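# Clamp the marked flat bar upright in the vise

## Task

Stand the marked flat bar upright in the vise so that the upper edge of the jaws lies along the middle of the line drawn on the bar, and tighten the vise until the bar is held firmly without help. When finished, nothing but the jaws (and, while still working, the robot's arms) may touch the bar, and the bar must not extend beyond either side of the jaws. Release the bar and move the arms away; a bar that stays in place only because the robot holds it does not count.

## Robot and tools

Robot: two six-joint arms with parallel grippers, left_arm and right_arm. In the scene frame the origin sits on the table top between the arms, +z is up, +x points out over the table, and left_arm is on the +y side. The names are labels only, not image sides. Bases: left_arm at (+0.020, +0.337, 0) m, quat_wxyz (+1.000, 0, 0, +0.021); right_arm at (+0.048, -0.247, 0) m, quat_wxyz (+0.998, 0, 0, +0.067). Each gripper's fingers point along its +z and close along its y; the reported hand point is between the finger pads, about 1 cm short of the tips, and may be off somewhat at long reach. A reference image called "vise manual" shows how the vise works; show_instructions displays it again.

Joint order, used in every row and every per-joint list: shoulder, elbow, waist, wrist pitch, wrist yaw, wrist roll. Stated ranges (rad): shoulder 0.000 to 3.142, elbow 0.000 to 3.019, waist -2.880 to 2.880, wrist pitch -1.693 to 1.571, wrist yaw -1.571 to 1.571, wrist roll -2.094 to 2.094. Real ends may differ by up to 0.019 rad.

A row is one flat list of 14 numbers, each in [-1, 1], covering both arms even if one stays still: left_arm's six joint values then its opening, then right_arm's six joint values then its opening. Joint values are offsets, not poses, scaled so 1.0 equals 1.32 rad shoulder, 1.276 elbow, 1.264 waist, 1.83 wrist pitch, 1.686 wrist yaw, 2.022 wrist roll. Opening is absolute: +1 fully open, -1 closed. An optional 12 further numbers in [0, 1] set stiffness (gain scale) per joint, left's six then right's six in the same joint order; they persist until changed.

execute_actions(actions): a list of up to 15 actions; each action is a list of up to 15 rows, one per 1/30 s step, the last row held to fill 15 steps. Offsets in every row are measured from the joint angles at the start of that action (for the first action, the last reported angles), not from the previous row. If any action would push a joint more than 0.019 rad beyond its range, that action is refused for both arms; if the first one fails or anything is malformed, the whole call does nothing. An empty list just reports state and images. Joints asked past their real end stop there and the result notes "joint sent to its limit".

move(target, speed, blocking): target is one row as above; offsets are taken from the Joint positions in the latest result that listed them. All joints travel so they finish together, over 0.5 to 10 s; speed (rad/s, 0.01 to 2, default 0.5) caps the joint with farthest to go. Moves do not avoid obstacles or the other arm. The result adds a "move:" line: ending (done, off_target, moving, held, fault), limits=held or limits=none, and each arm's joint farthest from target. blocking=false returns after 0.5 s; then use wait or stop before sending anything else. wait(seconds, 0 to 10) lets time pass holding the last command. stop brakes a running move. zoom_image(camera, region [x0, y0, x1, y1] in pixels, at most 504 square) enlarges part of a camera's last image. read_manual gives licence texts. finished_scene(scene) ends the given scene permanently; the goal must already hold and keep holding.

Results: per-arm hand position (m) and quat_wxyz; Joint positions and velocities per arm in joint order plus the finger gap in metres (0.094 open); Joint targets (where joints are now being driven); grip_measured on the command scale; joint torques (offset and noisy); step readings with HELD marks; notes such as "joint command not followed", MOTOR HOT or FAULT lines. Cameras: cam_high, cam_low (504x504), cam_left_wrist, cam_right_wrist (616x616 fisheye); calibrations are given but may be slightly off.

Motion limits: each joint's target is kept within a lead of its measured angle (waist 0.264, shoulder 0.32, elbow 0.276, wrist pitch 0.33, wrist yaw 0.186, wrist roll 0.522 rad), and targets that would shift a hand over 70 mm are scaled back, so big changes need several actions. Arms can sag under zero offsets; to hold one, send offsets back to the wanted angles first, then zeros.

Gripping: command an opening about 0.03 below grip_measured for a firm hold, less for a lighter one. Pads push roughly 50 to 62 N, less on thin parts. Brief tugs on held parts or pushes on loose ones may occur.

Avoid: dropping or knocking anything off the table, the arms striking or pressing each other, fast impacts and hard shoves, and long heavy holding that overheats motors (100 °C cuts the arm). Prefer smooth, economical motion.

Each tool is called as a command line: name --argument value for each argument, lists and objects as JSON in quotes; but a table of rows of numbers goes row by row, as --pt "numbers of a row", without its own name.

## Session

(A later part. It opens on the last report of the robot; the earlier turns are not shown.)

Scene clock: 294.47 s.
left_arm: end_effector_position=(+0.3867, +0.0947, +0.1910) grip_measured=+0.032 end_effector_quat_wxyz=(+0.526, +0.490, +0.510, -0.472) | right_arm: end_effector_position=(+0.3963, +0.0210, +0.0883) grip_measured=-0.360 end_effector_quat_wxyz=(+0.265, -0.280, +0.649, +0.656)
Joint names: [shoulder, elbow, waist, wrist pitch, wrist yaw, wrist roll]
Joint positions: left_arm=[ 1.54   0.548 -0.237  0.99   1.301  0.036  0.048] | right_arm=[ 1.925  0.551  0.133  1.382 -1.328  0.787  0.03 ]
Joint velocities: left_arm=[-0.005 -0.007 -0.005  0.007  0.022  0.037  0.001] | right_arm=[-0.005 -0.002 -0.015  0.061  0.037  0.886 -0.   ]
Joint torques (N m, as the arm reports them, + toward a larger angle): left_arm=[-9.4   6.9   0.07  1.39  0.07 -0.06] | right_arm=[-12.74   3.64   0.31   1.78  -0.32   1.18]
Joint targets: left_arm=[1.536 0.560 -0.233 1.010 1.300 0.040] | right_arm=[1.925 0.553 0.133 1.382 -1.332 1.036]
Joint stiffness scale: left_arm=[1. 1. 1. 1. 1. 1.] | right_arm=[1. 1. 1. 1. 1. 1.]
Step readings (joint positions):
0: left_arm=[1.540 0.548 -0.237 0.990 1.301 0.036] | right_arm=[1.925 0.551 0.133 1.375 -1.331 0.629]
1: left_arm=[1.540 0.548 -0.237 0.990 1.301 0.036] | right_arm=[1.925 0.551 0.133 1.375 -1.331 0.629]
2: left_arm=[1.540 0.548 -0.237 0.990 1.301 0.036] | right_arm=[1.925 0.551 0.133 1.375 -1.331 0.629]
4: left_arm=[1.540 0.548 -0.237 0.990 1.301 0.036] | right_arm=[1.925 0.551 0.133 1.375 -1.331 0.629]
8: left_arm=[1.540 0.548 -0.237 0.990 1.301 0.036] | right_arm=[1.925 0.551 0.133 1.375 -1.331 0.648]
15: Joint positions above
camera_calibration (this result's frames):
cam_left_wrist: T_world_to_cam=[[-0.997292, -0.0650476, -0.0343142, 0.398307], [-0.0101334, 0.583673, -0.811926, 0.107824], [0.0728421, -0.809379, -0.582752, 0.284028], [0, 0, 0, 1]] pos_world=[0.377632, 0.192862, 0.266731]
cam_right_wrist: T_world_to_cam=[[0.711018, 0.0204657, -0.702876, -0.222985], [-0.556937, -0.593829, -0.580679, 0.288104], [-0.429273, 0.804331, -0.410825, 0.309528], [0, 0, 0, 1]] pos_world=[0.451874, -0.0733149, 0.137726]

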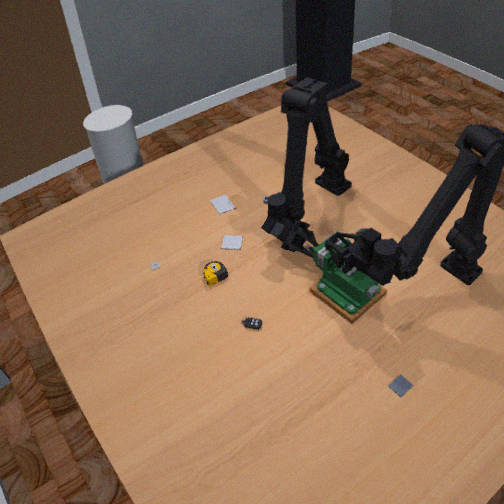

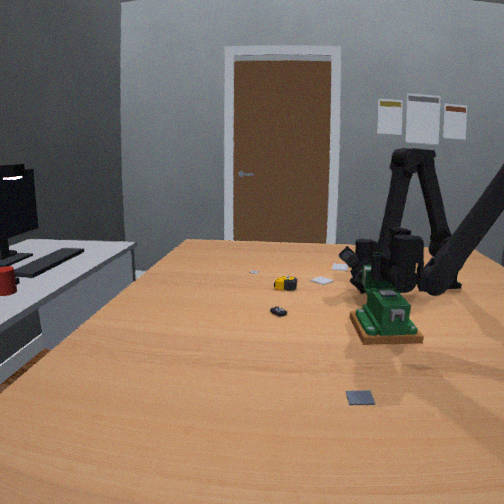

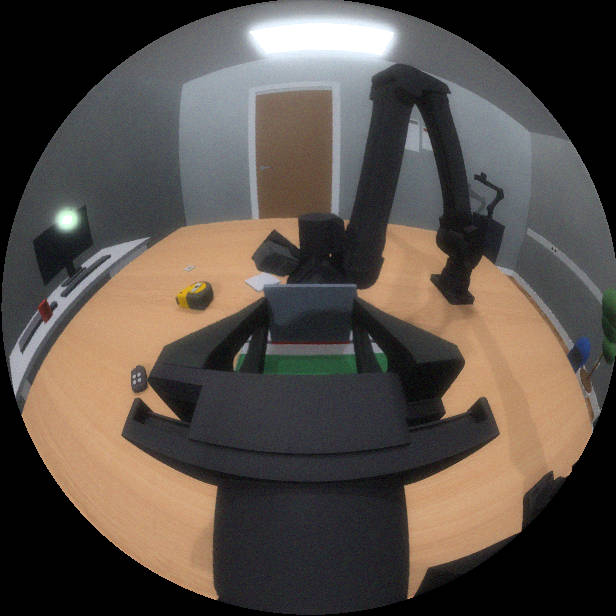

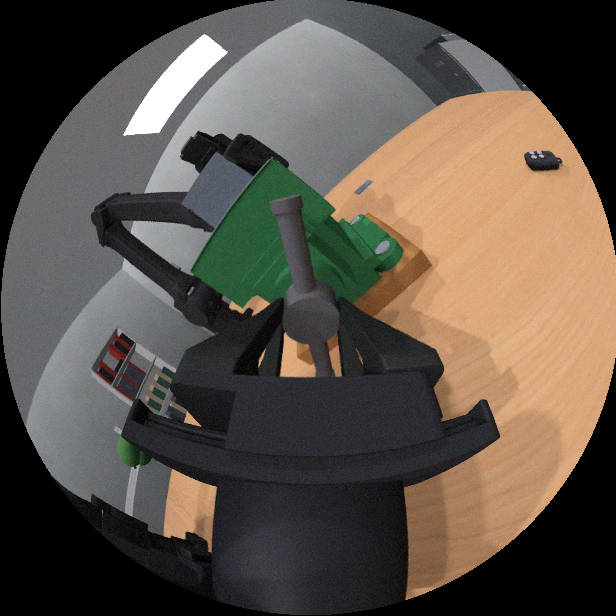

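execute_actions --actions '[[[-0.003,0.0094,0.003,0.011,-0.001,0.002,-0.02,0,0.002,0,0,0,0.13,-0.52],[-0.003,0.0094,0.003,0.011,-0.001,0.002,-0.02,0,0.002,0,0,0,0.145,-0.52],[-0.003,0.0094,0.003,0.011,-0.001,0.002,-0.02,0,0.002,0,0,0,0.16,-0.52],[-0.003,0.0094,0.003,0.011,-0.001,0.002,-0.02,0,0.002,0,0,0,0.175,-0.52],[-0.003,0.0094,0.003,0.011,-0.001,0.002,-0.02,0,0.002,0,0,0,0.19,-0.52],[-0.003,0.0094,0.003,0.011,-0.001,0.002,-0.02,0,0.002,0,0,0,0.205,-0.52],[-0.003,0.0094,0.003,0.011,-0.001,0.002,-0.02,0,0.002,0,0,0,0.22,-0.52],[-0.003,0.0094,0.003,0.011,-0.001,0.002,-0.02,0,0.002,0,0,0,0.235,-0.52],[-0.003,0.0094,0.003,0.011,-0.001,0.002,-0.02,0,0.002,0,0,0,0.25,-0.52],[-0.003,0.0094,0.003,0.011,-0.001,0.002,-0.02,0,0.002,0,0,0,0.265,-0.52],[-0.003,0.0094,0.003,0.011,-0.001,0.002,-0.02,0,0.002,0,0,0,0.28,-0.52],[-0.003,0.0094,0.003,0.011,-0.001,0.002,-0.02,0,0.002,0,0,0,0.295,-0.52],[-0.003,0.0094,0.003,0.011,-0.001,0.002,-0.02,0,0.002,0,0,0,0.31,-0.52]]]'

Scene clock: 296.73 s.
left_arm: end_effector_position=(+0.3867, +0.0947, +0.1910) grip_measured=+0.032 end_effector_quat_wxyz=(+0.526, +0.490, +0.510, -0.472) | right_arm: end_effector_position=(+0.4017, +0.0214, +0.0904) grip_measured=-0.365 end_effector_quat_wxyz=(+0.133, -0.137, +0.692, +0.696)
Joint names: [shoulder, elbow, waist, wrist pitch, wrist yaw, wrist roll]
Joint positions: left_arm=[ 1.54   0.548 -0.237  0.99   1.301  0.036  0.048] | right_arm=[ 1.925  0.558  0.132  1.388 -1.312  1.207  0.03 ]
Joint velocities: left_arm=[-0.015  0.007 -0.005  0.002  0.022  0.007 -0.   ] | right_arm=[-0.005  0.007 -0.005 -0.007 -0.066  0.242 -0.   ]
Joint torques (N m, as the arm reports them, + toward a larger angle): left_arm=[-9.22  7.09  0.36  1.57  0.05 -0.05] | right_arm=[-12.85   3.09   0.66   1.7   -0.76   1.77]
Joint targets: left_arm=[1.536 0.560 -0.233 1.010 1.300 0.040] | right_arm=[1.925 0.553 0.133 1.382 -1.328 1.414]
Joint stiffness scale: left_arm=[1. 1. 1. 1. 1. 1.] | right_arm=[1. 1. 1. 1. 1. 1.]
Step readings (joint positions):
0: left_arm=[1.540 0.548 -0.237 0.990 1.301 0.036] | right_arm=[1.925 0.553 0.133 1.386 -1.324 0.917]
1: left_arm=[1.540 0.548 -0.237 0.990 1.301 0.036] | right_arm=[1.925 0.553 0.133 1.386 -1.323 0.919]
2: left_arm=[1.540 0.548 -0.237 0.990 1.301 0.036] | right_arm=[1.925 0.553 0.133 1.387 -1.323 0.924]
4: left_arm=[1.540 0.548 -0.237 0.990 1.301 0.036] | right_arm=[1.925 0.553 0.133 1.388 -1.322 0.947]
8: left_arm=[1.540 0.548 -0.237 0.990 1.301 0.036] | right_arm=[1.925 0.555 0.132 1.388 -1.318 1.039]
15: Joint positions above
camera_calibration (this result's frames):
cam_left_wrist: T_world_to_cam=[[-0.997292, -0.0650476, -0.0343142, 0.398307], [-0.0101334, 0.583673, -0.811926, 0.107824], [0.0728421, -0.809379, -0.582752, 0.284028], [0, 0, 0, 1]] pos_world=[0.377632, 0.192862, 0.266731]
cam_right_wrist: T_world_to_cam=[[0.37408, 0.01013, -0.927341, -0.0694865], [-0.749643, -0.585391, -0.308793, 0.345202], [-0.545985, 0.810688, -0.211389, 0.34104], [0, 0, 0, 1]] pos_world=[0.470974, -0.0736946, 0.11425]

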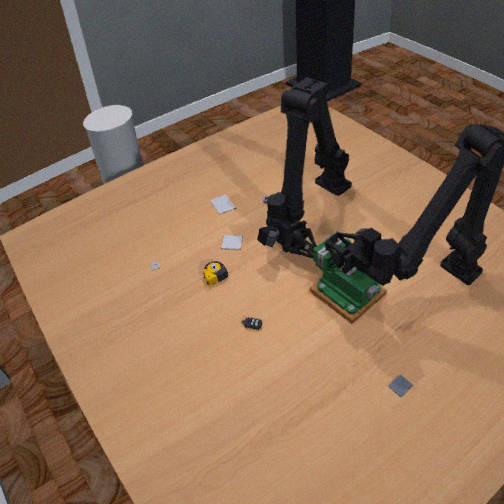

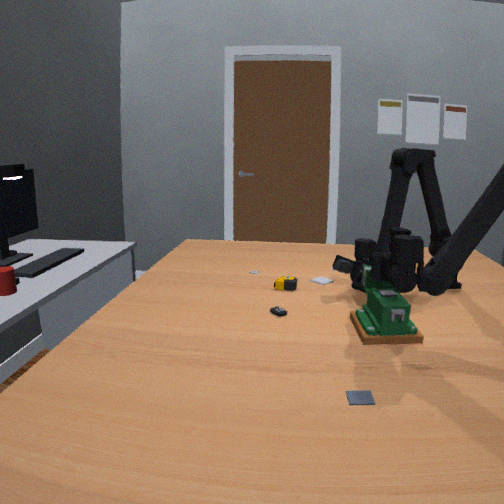

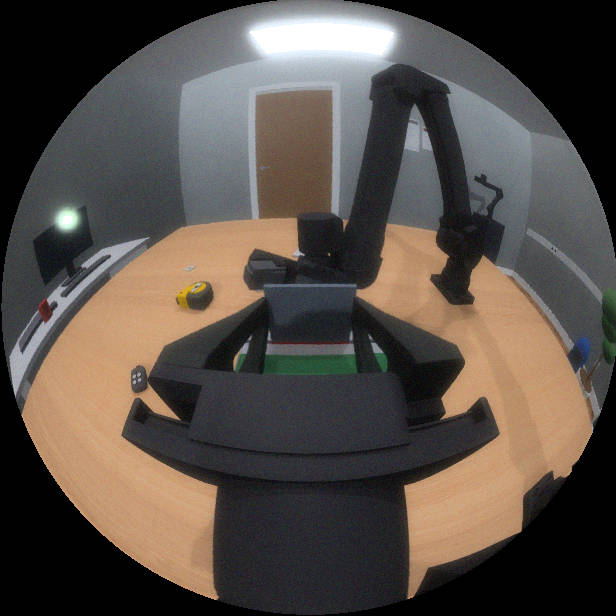

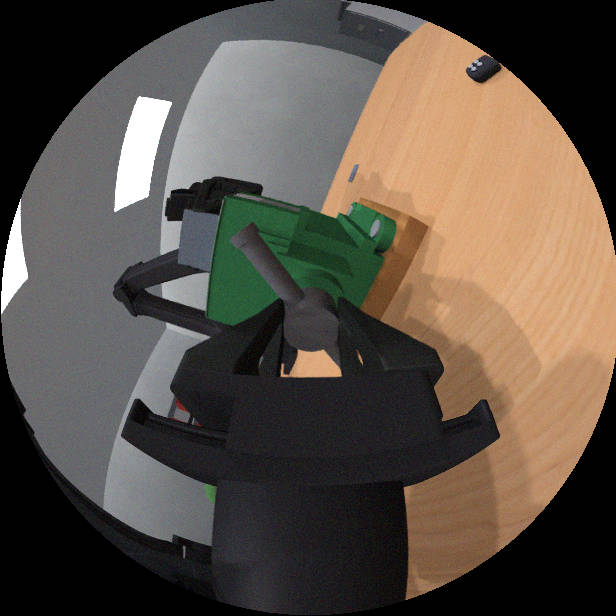

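execute_actions --actions '[[[-0.003,0.0094,0.003,0.011,-0.001,0.002,-0.02,0,-0.004,0.001,-0.0033,-0.0095,0.105,-0.52],[-0.003,0.0094,0.003,0.011,-0.001,0.002,-0.02,0,-0.004,0.001,-0.0033,-0.0095,0.11,-0.52],[-0.003,0.0094,0.003,0.011,-0.001,0.002,-0.02,0,-0.004,0.001,-0.0033,-0.0095,0.115,-0.52],[-0.003,0.0094,0.003,0.011,-0.001,0.002,-0.02,0,-0.004,0.001,-0.0033,-0.0095,0.12,-0.52],[-0.003,0.0094,0.003,0.011,-0.001,0.002,-0.02,0,-0.004,0.001,-0.0033,-0.0095,0.125,-0.52],[-0.003,0.0094,0.003,0.011,-0.001,0.002,-0.02,0,-0.004,0.001,-0.0033,-0.0095,0.13,-0.52],[-0.003,0.0094,0.003,0.011,-0.001,0.002,-0.02,0,-0.004,0.001,-0.0033,-0.0095,0.135,-0.52],[-0.003,0.0094,0.003,0.011,-0.001,0.002,-0.02,0,-0.004,0.001,-0.0033,-0.0095,0.14,-0.52],[-0.003,0.0094,0.003,0.011,-0.001,0.002,-0.02,0,-0.004,0.001,-0.0033,-0.0095,0.145,-0.52],[-0.003,0.0094,0.003,0.011,-0.001,0.002,-0.02,0,-0.004,0.001,-0.0033,-0.0095,0.15,-0.52],[-0.003,0.0094,0.003,0.011,-0.001,0.002,-0.02,0,-0.004,0.001,-0.0033,-0.0095,0.155,-0.52],[-0.003,0.0094,0.003,0.011,-0.001,0.002,-0.02,0,-0.004,0.001,-0.0033,-0.0095,0.16,-0.52]]]'

Scene clock: 303.47 s.
left_arm: end_effector_position=(+0.3867, +0.0947, +0.1910) grip_measured=+0.032 end_effector_quat_wxyz=(+0.526, +0.490, +0.510, -0.472) | right_arm: end_effector_position=(+0.4015, +0.0214, +0.0901) grip_measured=-0.358 end_effector_quat_wxyz=(+0.103, -0.108, +0.697, +0.701)
Joint names: [shoulder, elbow, waist, wrist pitch, wrist yaw, wrist roll]
Joint positions: left_arm=[ 1.54   0.548 -0.237  0.99   1.301  0.036  0.048] | right_arm=[ 1.926  0.558  0.132  1.388 -1.313  1.29   0.03 ]
Joint velocities: left_arm=[-0.015 -0.007 -0.005  0.002  0.095 -0.007 -0.001] | right_arm=[-0.015  0.002 -0.015  0.002 -0.066  0.037  0.001]
Joint torques (N m, as the arm reports them, + toward a larger angle): left_arm=[-10.48   6.86  -0.08   1.53   0.    -0.05] | right_arm=[-13.21   3.04   0.76   1.71  -0.72   2.43]
Joint targets: left_arm=[1.536 0.560 -0.233 1.010 1.300 0.040] | right_arm=[1.925 0.552 0.133 1.382 -1.328 1.531]
Joint stiffness scale: left_arm=[1. 1. 1. 1. 1. 1.] | right_arm=[1. 1. 1. 1. 1. 1.]
Step readings (joint positions):
0: left_arm=[1.540 0.548 -0.237 0.990 1.301 0.036] | right_arm=[1.925 0.558 0.132 1.388 -1.312 1.224]
1: left_arm=[1.540 0.548 -0.237 0.990 1.301 0.036] | right_arm=[1.925 0.558 0.132 1.388 -1.312 1.224]
2: left_arm=[1.540 0.548 -0.237 0.990 1.301 0.036] | right_arm=[1.925 0.558 0.132 1.388 -1.312 1.227]
4: left_arm=[1.540 0.548 -0.237 0.990 1.301 0.036] | right_arm=[1.925 0.558 0.132 1.388 -1.312 1.234]
8: left_arm=[1.540 0.548 -0.237 0.990 1.301 0.036] | right_arm=[1.925 0.558 0.132 1.388 -1.312 1.255]
15: Joint positions above
camera_calibration (this result's frames):
cam_left_wrist: T_world_to_cam=[[-0.997292, -0.0650476, -0.0343142, 0.398307], [-0.0101334, 0.583673, -0.811926, 0.107824], [0.0728421, -0.809379, -0.582752, 0.284028], [0, 0, 0, 1]] pos_world=[0.377632, 0.192862, 0.266731]
cam_right_wrist: T_world_to_cam=[[0.295046, 0.00986222, -0.955432, -0.0354157], [-0.771932, -0.586832, -0.244437, 0.348114], [-0.563089, 0.809649, -0.16553, 0.343617], [0, 0, 0, 1]] pos_world=[0.472657, -0.073575, 0.108134]

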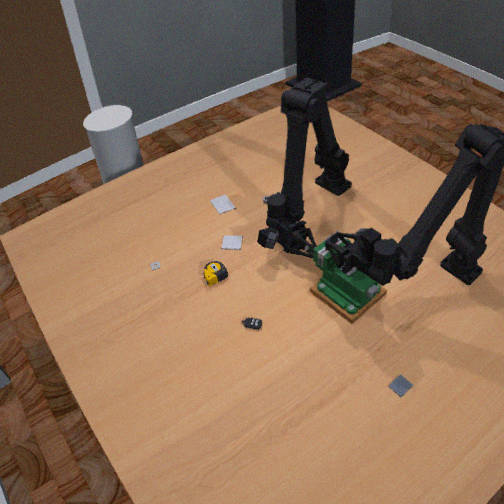

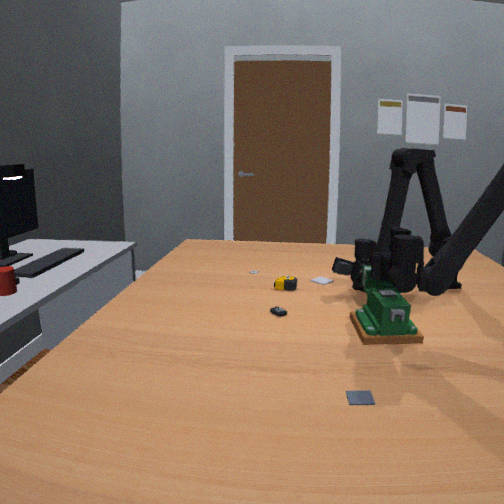

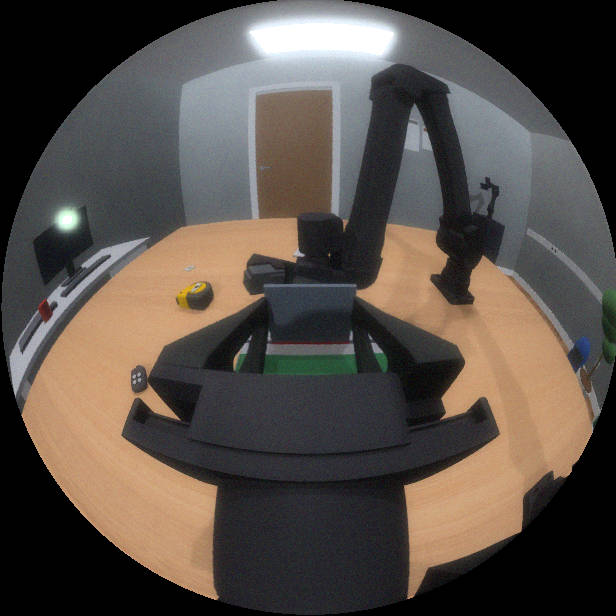

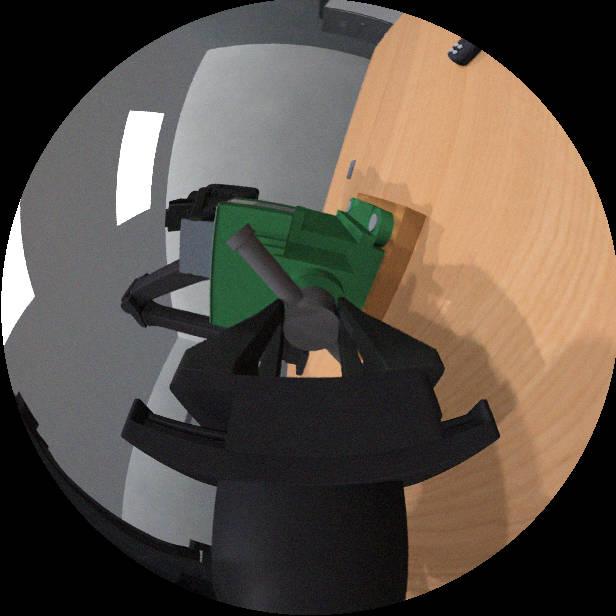

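execute_actions --actions '[[[-0.003,0.0094,0,0.011,0,0,0.05,0,0,0,0,0,0.06,-0.45],[-0.003,0.0094,0,0.011,0,0,0.12,0,0,0,0,0,0.02,-0.36],[-0.003,0.0094,0,0.011,0,0,0.2,0,0,0,0,0,0,-0.28],[-0.003,0.0094,0,0.011,0,0,0.3,0,0,0,0,0,-0.03,-0.2],[-0.003,0.0094,0,0.011,0,0,0.4,0,0,0,0,-0.004,-0.08,-0.1],[-0.003,0.0094,0,0.011,0,0,0.5,0,-0.004,0,0,-0.008,-0.14,-0.1],[-0.003,0.0094,0,0.011,0,0,0.5,0,-0.008,0,0,-0.010,-0.20,-0.1],[-0.003,0.0094,0,0.011,0,0,0.5,0,-0.008,0,0,-0.010,-0.26,-0.1],[-0.003,0.0094,0,0.011,0,0,0.5,0,-0.008,0,0,-0.010,-0.31,-0.1]]]'

Scene clock: 308.50 s.
left_arm: end_effector_position=(+0.3866, +0.0947, +0.1910) grip_measured=+0.497 end_effector_quat_wxyz=(+0.526, +0.490, +0.510, -0.472) | right_arm: end_effector_position=(+0.3989, +0.0212, +0.0900) grip_measured=-0.101 end_effector_quat_wxyz=(+0.277, -0.290, +0.643, +0.652)
Joint names: [shoulder, elbow, waist, wrist pitch, wrist yaw, wrist roll]
Joint positions: left_arm=[ 1.54   0.548 -0.237  0.99   1.302  0.036  0.07 ] | right_arm=[ 1.926  0.557  0.132  1.388 -1.328  0.764  0.042]
Joint velocities: left_arm=[ 0.005 -0.007 -0.005 -0.017  0.007 -0.007 -0.   ] | right_arm=[-0.015 -0.002  0.005 -0.012  0.007 -0.579  0.   ]
Joint torques (N m, as the arm reports them, + toward a larger angle): left_arm=[-10.64   6.89   0.15   1.41   0.1   -0.06] | right_arm=[-12.68   2.76   0.49   1.93  -0.19  -0.27]
Joint targets: left_arm=[1.536 0.560 -0.237 1.010 1.301 0.036] | right_arm=[1.926 0.547 0.132 1.388 -1.330 0.664]
Joint stiffness scale: left_arm=[1. 1. 1. 1. 1. 1.] | right_arm=[1. 1. 1. 1. 1. 1.]
Step readings (joint positions):
0: left_arm=[1.540 0.548 -0.237 0.990 1.301 0.036] | right_arm=[1.926 0.558 0.132 1.388 -1.313 1.294]
1: left_arm=[1.540 0.548 -0.237 0.990 1.302 0.036] | right_arm=[1.926 0.558 0.132 1.388 -1.311 1.285]
2: left_arm=[1.540 0.548 -0.237 0.990 1.302 0.036] | right_arm=[1.926 0.558 0.132 1.388 -1.310 1.271]
4: left_arm=[1.540 0.548 -0.237 0.990 1.302 0.036] | right_arm=[1.926 0.558 0.132 1.388 -1.310 1.264]
8: left_arm=[1.540 0.548 -0.237 0.990 1.302 0.036] | right_arm=[1.926 0.557 0.132 1.388 -1.326 1.083]
15: Joint positions above
camera_calibration (this result's frames):
cam_left_wrist: T_world_to_cam=[[-0.997317, -0.0646672, -0.034314, 0.398215], [-0.00991086, 0.583676, -0.811926, 0.10774], [0.0725332, -0.809407, -0.582751, 0.284151], [0, 0, 0, 1]] pos_world=[0.377604, 0.19286, 0.266731]
cam_right_wrist: T_world_to_cam=[[0.734716, 0.022362, -0.678006, -0.235365], [-0.537161, -0.591226, -0.60159, 0.284543], [-0.414308, 0.806196, -0.422371, 0.306144], [0, 0, 0, 1]] pos_world=[0.45261, -0.0733201, 0.140905]

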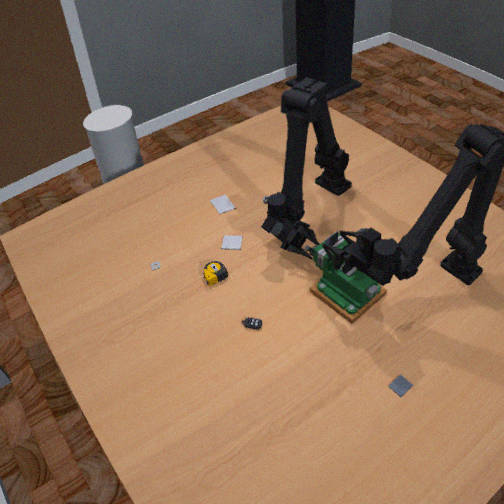

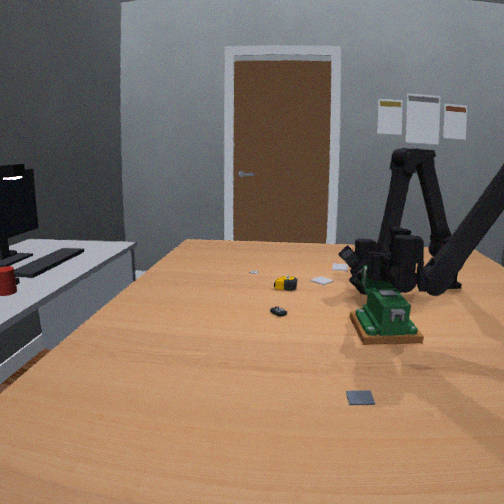

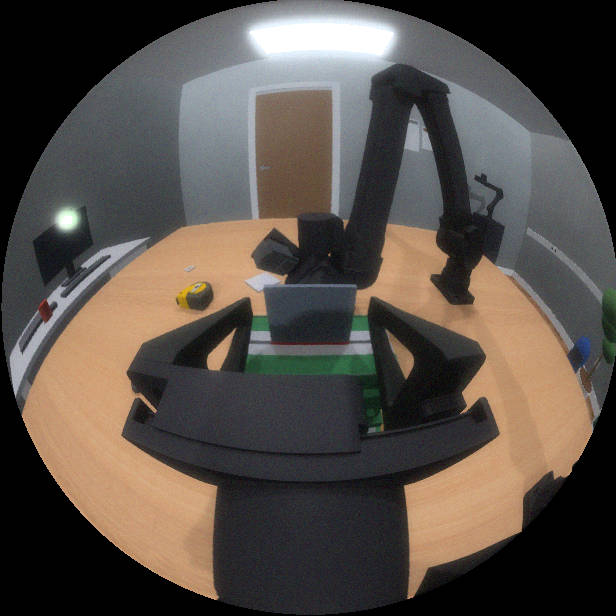

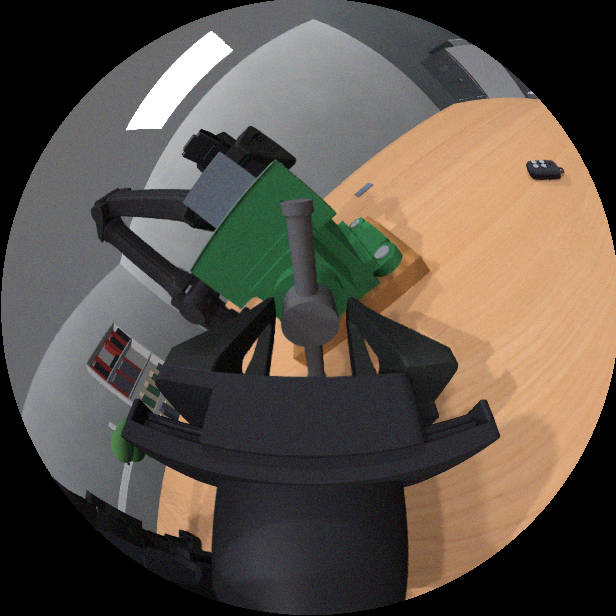

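zoom_image --camera "cam_left_wrist" --region '[240, 310, 380, 370]'

Region (240, 310, 380, 370) of cam_left_wrist's 616x616 image, scaled by 3.600, with more detail than that image has; it fills the top 216 rows of this view, and the rest is white.

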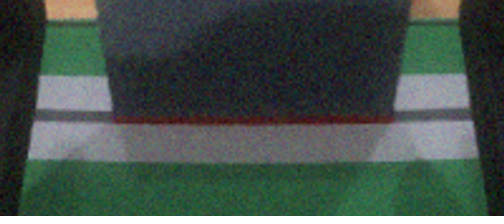

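move --target '[-0.15,0.0094,0.2,0.011,0.145,0,0.5,-0.05,0,-0.19,0,-0.13,-0.04,-0.1]' --speed 0.4

Scene clock: 311.60 s.
left_arm: end_effector_position=(+0.3756, +0.1825, +0.2570) grip_measured=+0.497 end_effector_quat_wxyz=(+0.573, +0.535, +0.459, -0.418) | right_arm: end_effector_position=(+0.4168, -0.0653, +0.1053) grip_measured=-0.101 end_effector_quat_wxyz=(+0.326, -0.326, +0.627, +0.628)
Joint names: [shoulder, elbow, waist, wrist pitch, wrist yaw, wrist roll]
Joint positions: left_arm=[1.343 0.548 0.01  0.99  1.543 0.036 0.07 ] | right_arm=[ 1.88   0.557 -0.107  1.388 -1.545  0.679  0.042]
Joint velocities: left_arm=[-0.005  0.017  0.005  0.012  0.007 -0.037  0.   ] | right_arm=[-0.005 -0.017 -0.005  0.007  0.022  0.007 -0.001]
Joint torques (N m, as the arm reports them, + toward a larger angle): left_arm=[-8.75  7.73  0.98  1.33  0.1  -0.12] | right_arm=[-13.95   3.73   0.34   1.72  -0.15  -0.07]
Joint targets: left_arm=[1.342 0.560 0.016 1.010 1.546 0.036] | right_arm=[1.860 0.557 -0.109 1.388 -1.547 0.683]
Joint stiffness scale: left_arm=[1. 1. 1. 1. 1. 1.] | right_arm=[1. 1. 1. 1. 1. 1.]
move: done; limits=none; left_arm: farthest joint: the wrist pitch, 0.020 radians from its target (0.020 radians at the start); right_arm: farthest joint: the shoulder, 0.020 radians from its target (0.066 radians at the start)
camera_calibration (this result's frames):
cam_left_wrist: T_world_to_cam=[[-0.971085, -0.0686668, -0.228644, 0.435998], [0.144942, 0.591444, -0.793212, 0.0456331], [0.189698, -0.803417, -0.56439, 0.344665], [0, 0, 0, 1]] pos_world=[0.351395, 0.279859, 0.330411]
cam_right_wrist: T_world_to_cam=[[0.817317, 0.00418446, -0.576174, -0.282513], [-0.466928, -0.581088, -0.666569, 0.230468], [-0.337597, 0.81383, -0.472979, 0.363661], [0, 0, 0, 1]] pos_world=[0.461286, -0.160854, 0.16285]

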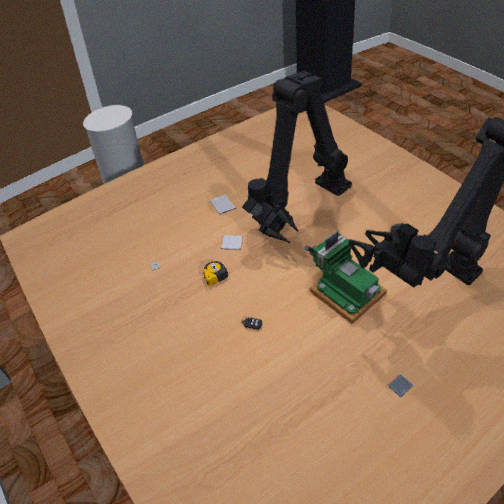

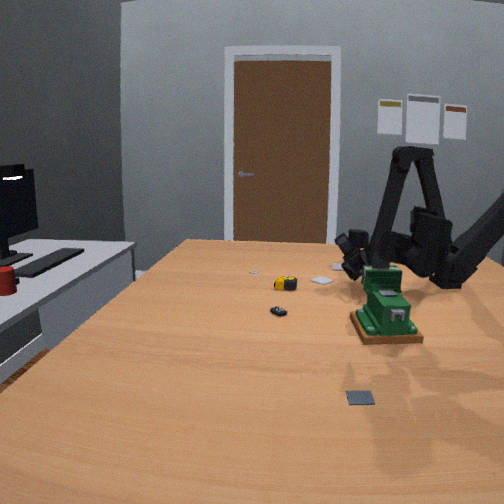

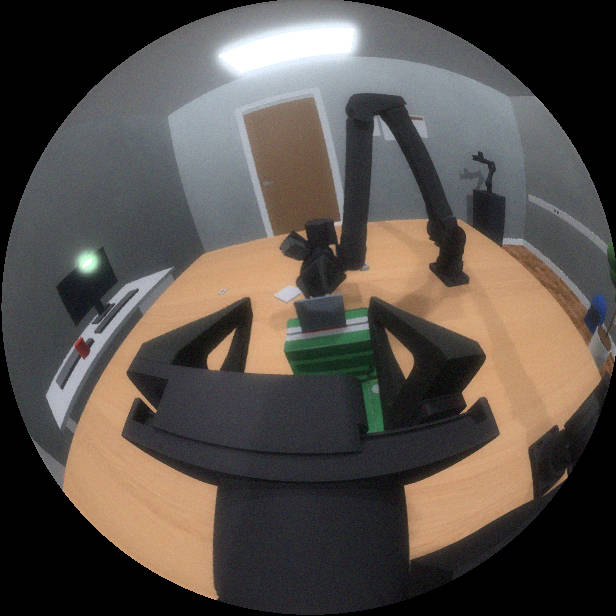

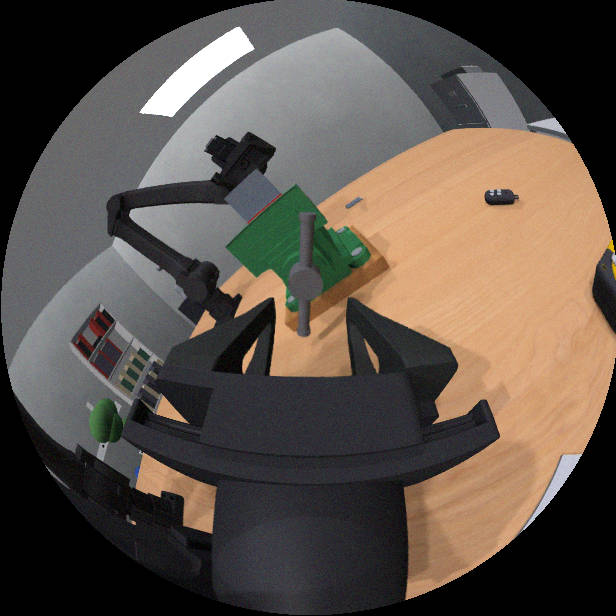

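zoom_image --camera "cam_left_wrist" --region '[275, 285, 385, 355]'

zoom_image --camera "cam_high" --region '[300, 220, 370, 290]'

Region (275, 285, 385, 355) of cam_left_wrist's 616x616 image, scaled by 4.582, with more detail than that image has; it fills the top 321 rows of this view, and the rest is white.

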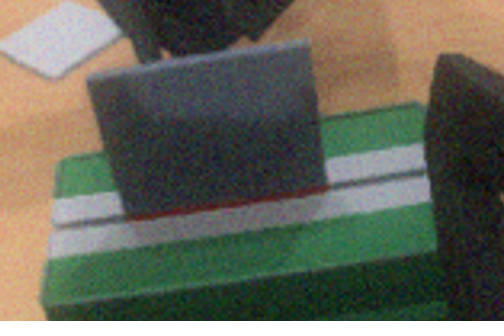

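Region (300, 220, 370, 290) of cam_high's 504x504 image, scaled by 7.200, with more detail than that image has.

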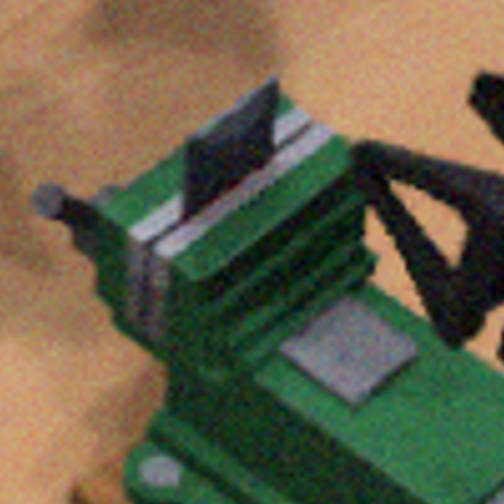

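The bar is clamped, aligned, inside the jaw sides, and both arms are clear.

finished_scene --scene 2

The scene is finished: the task was done.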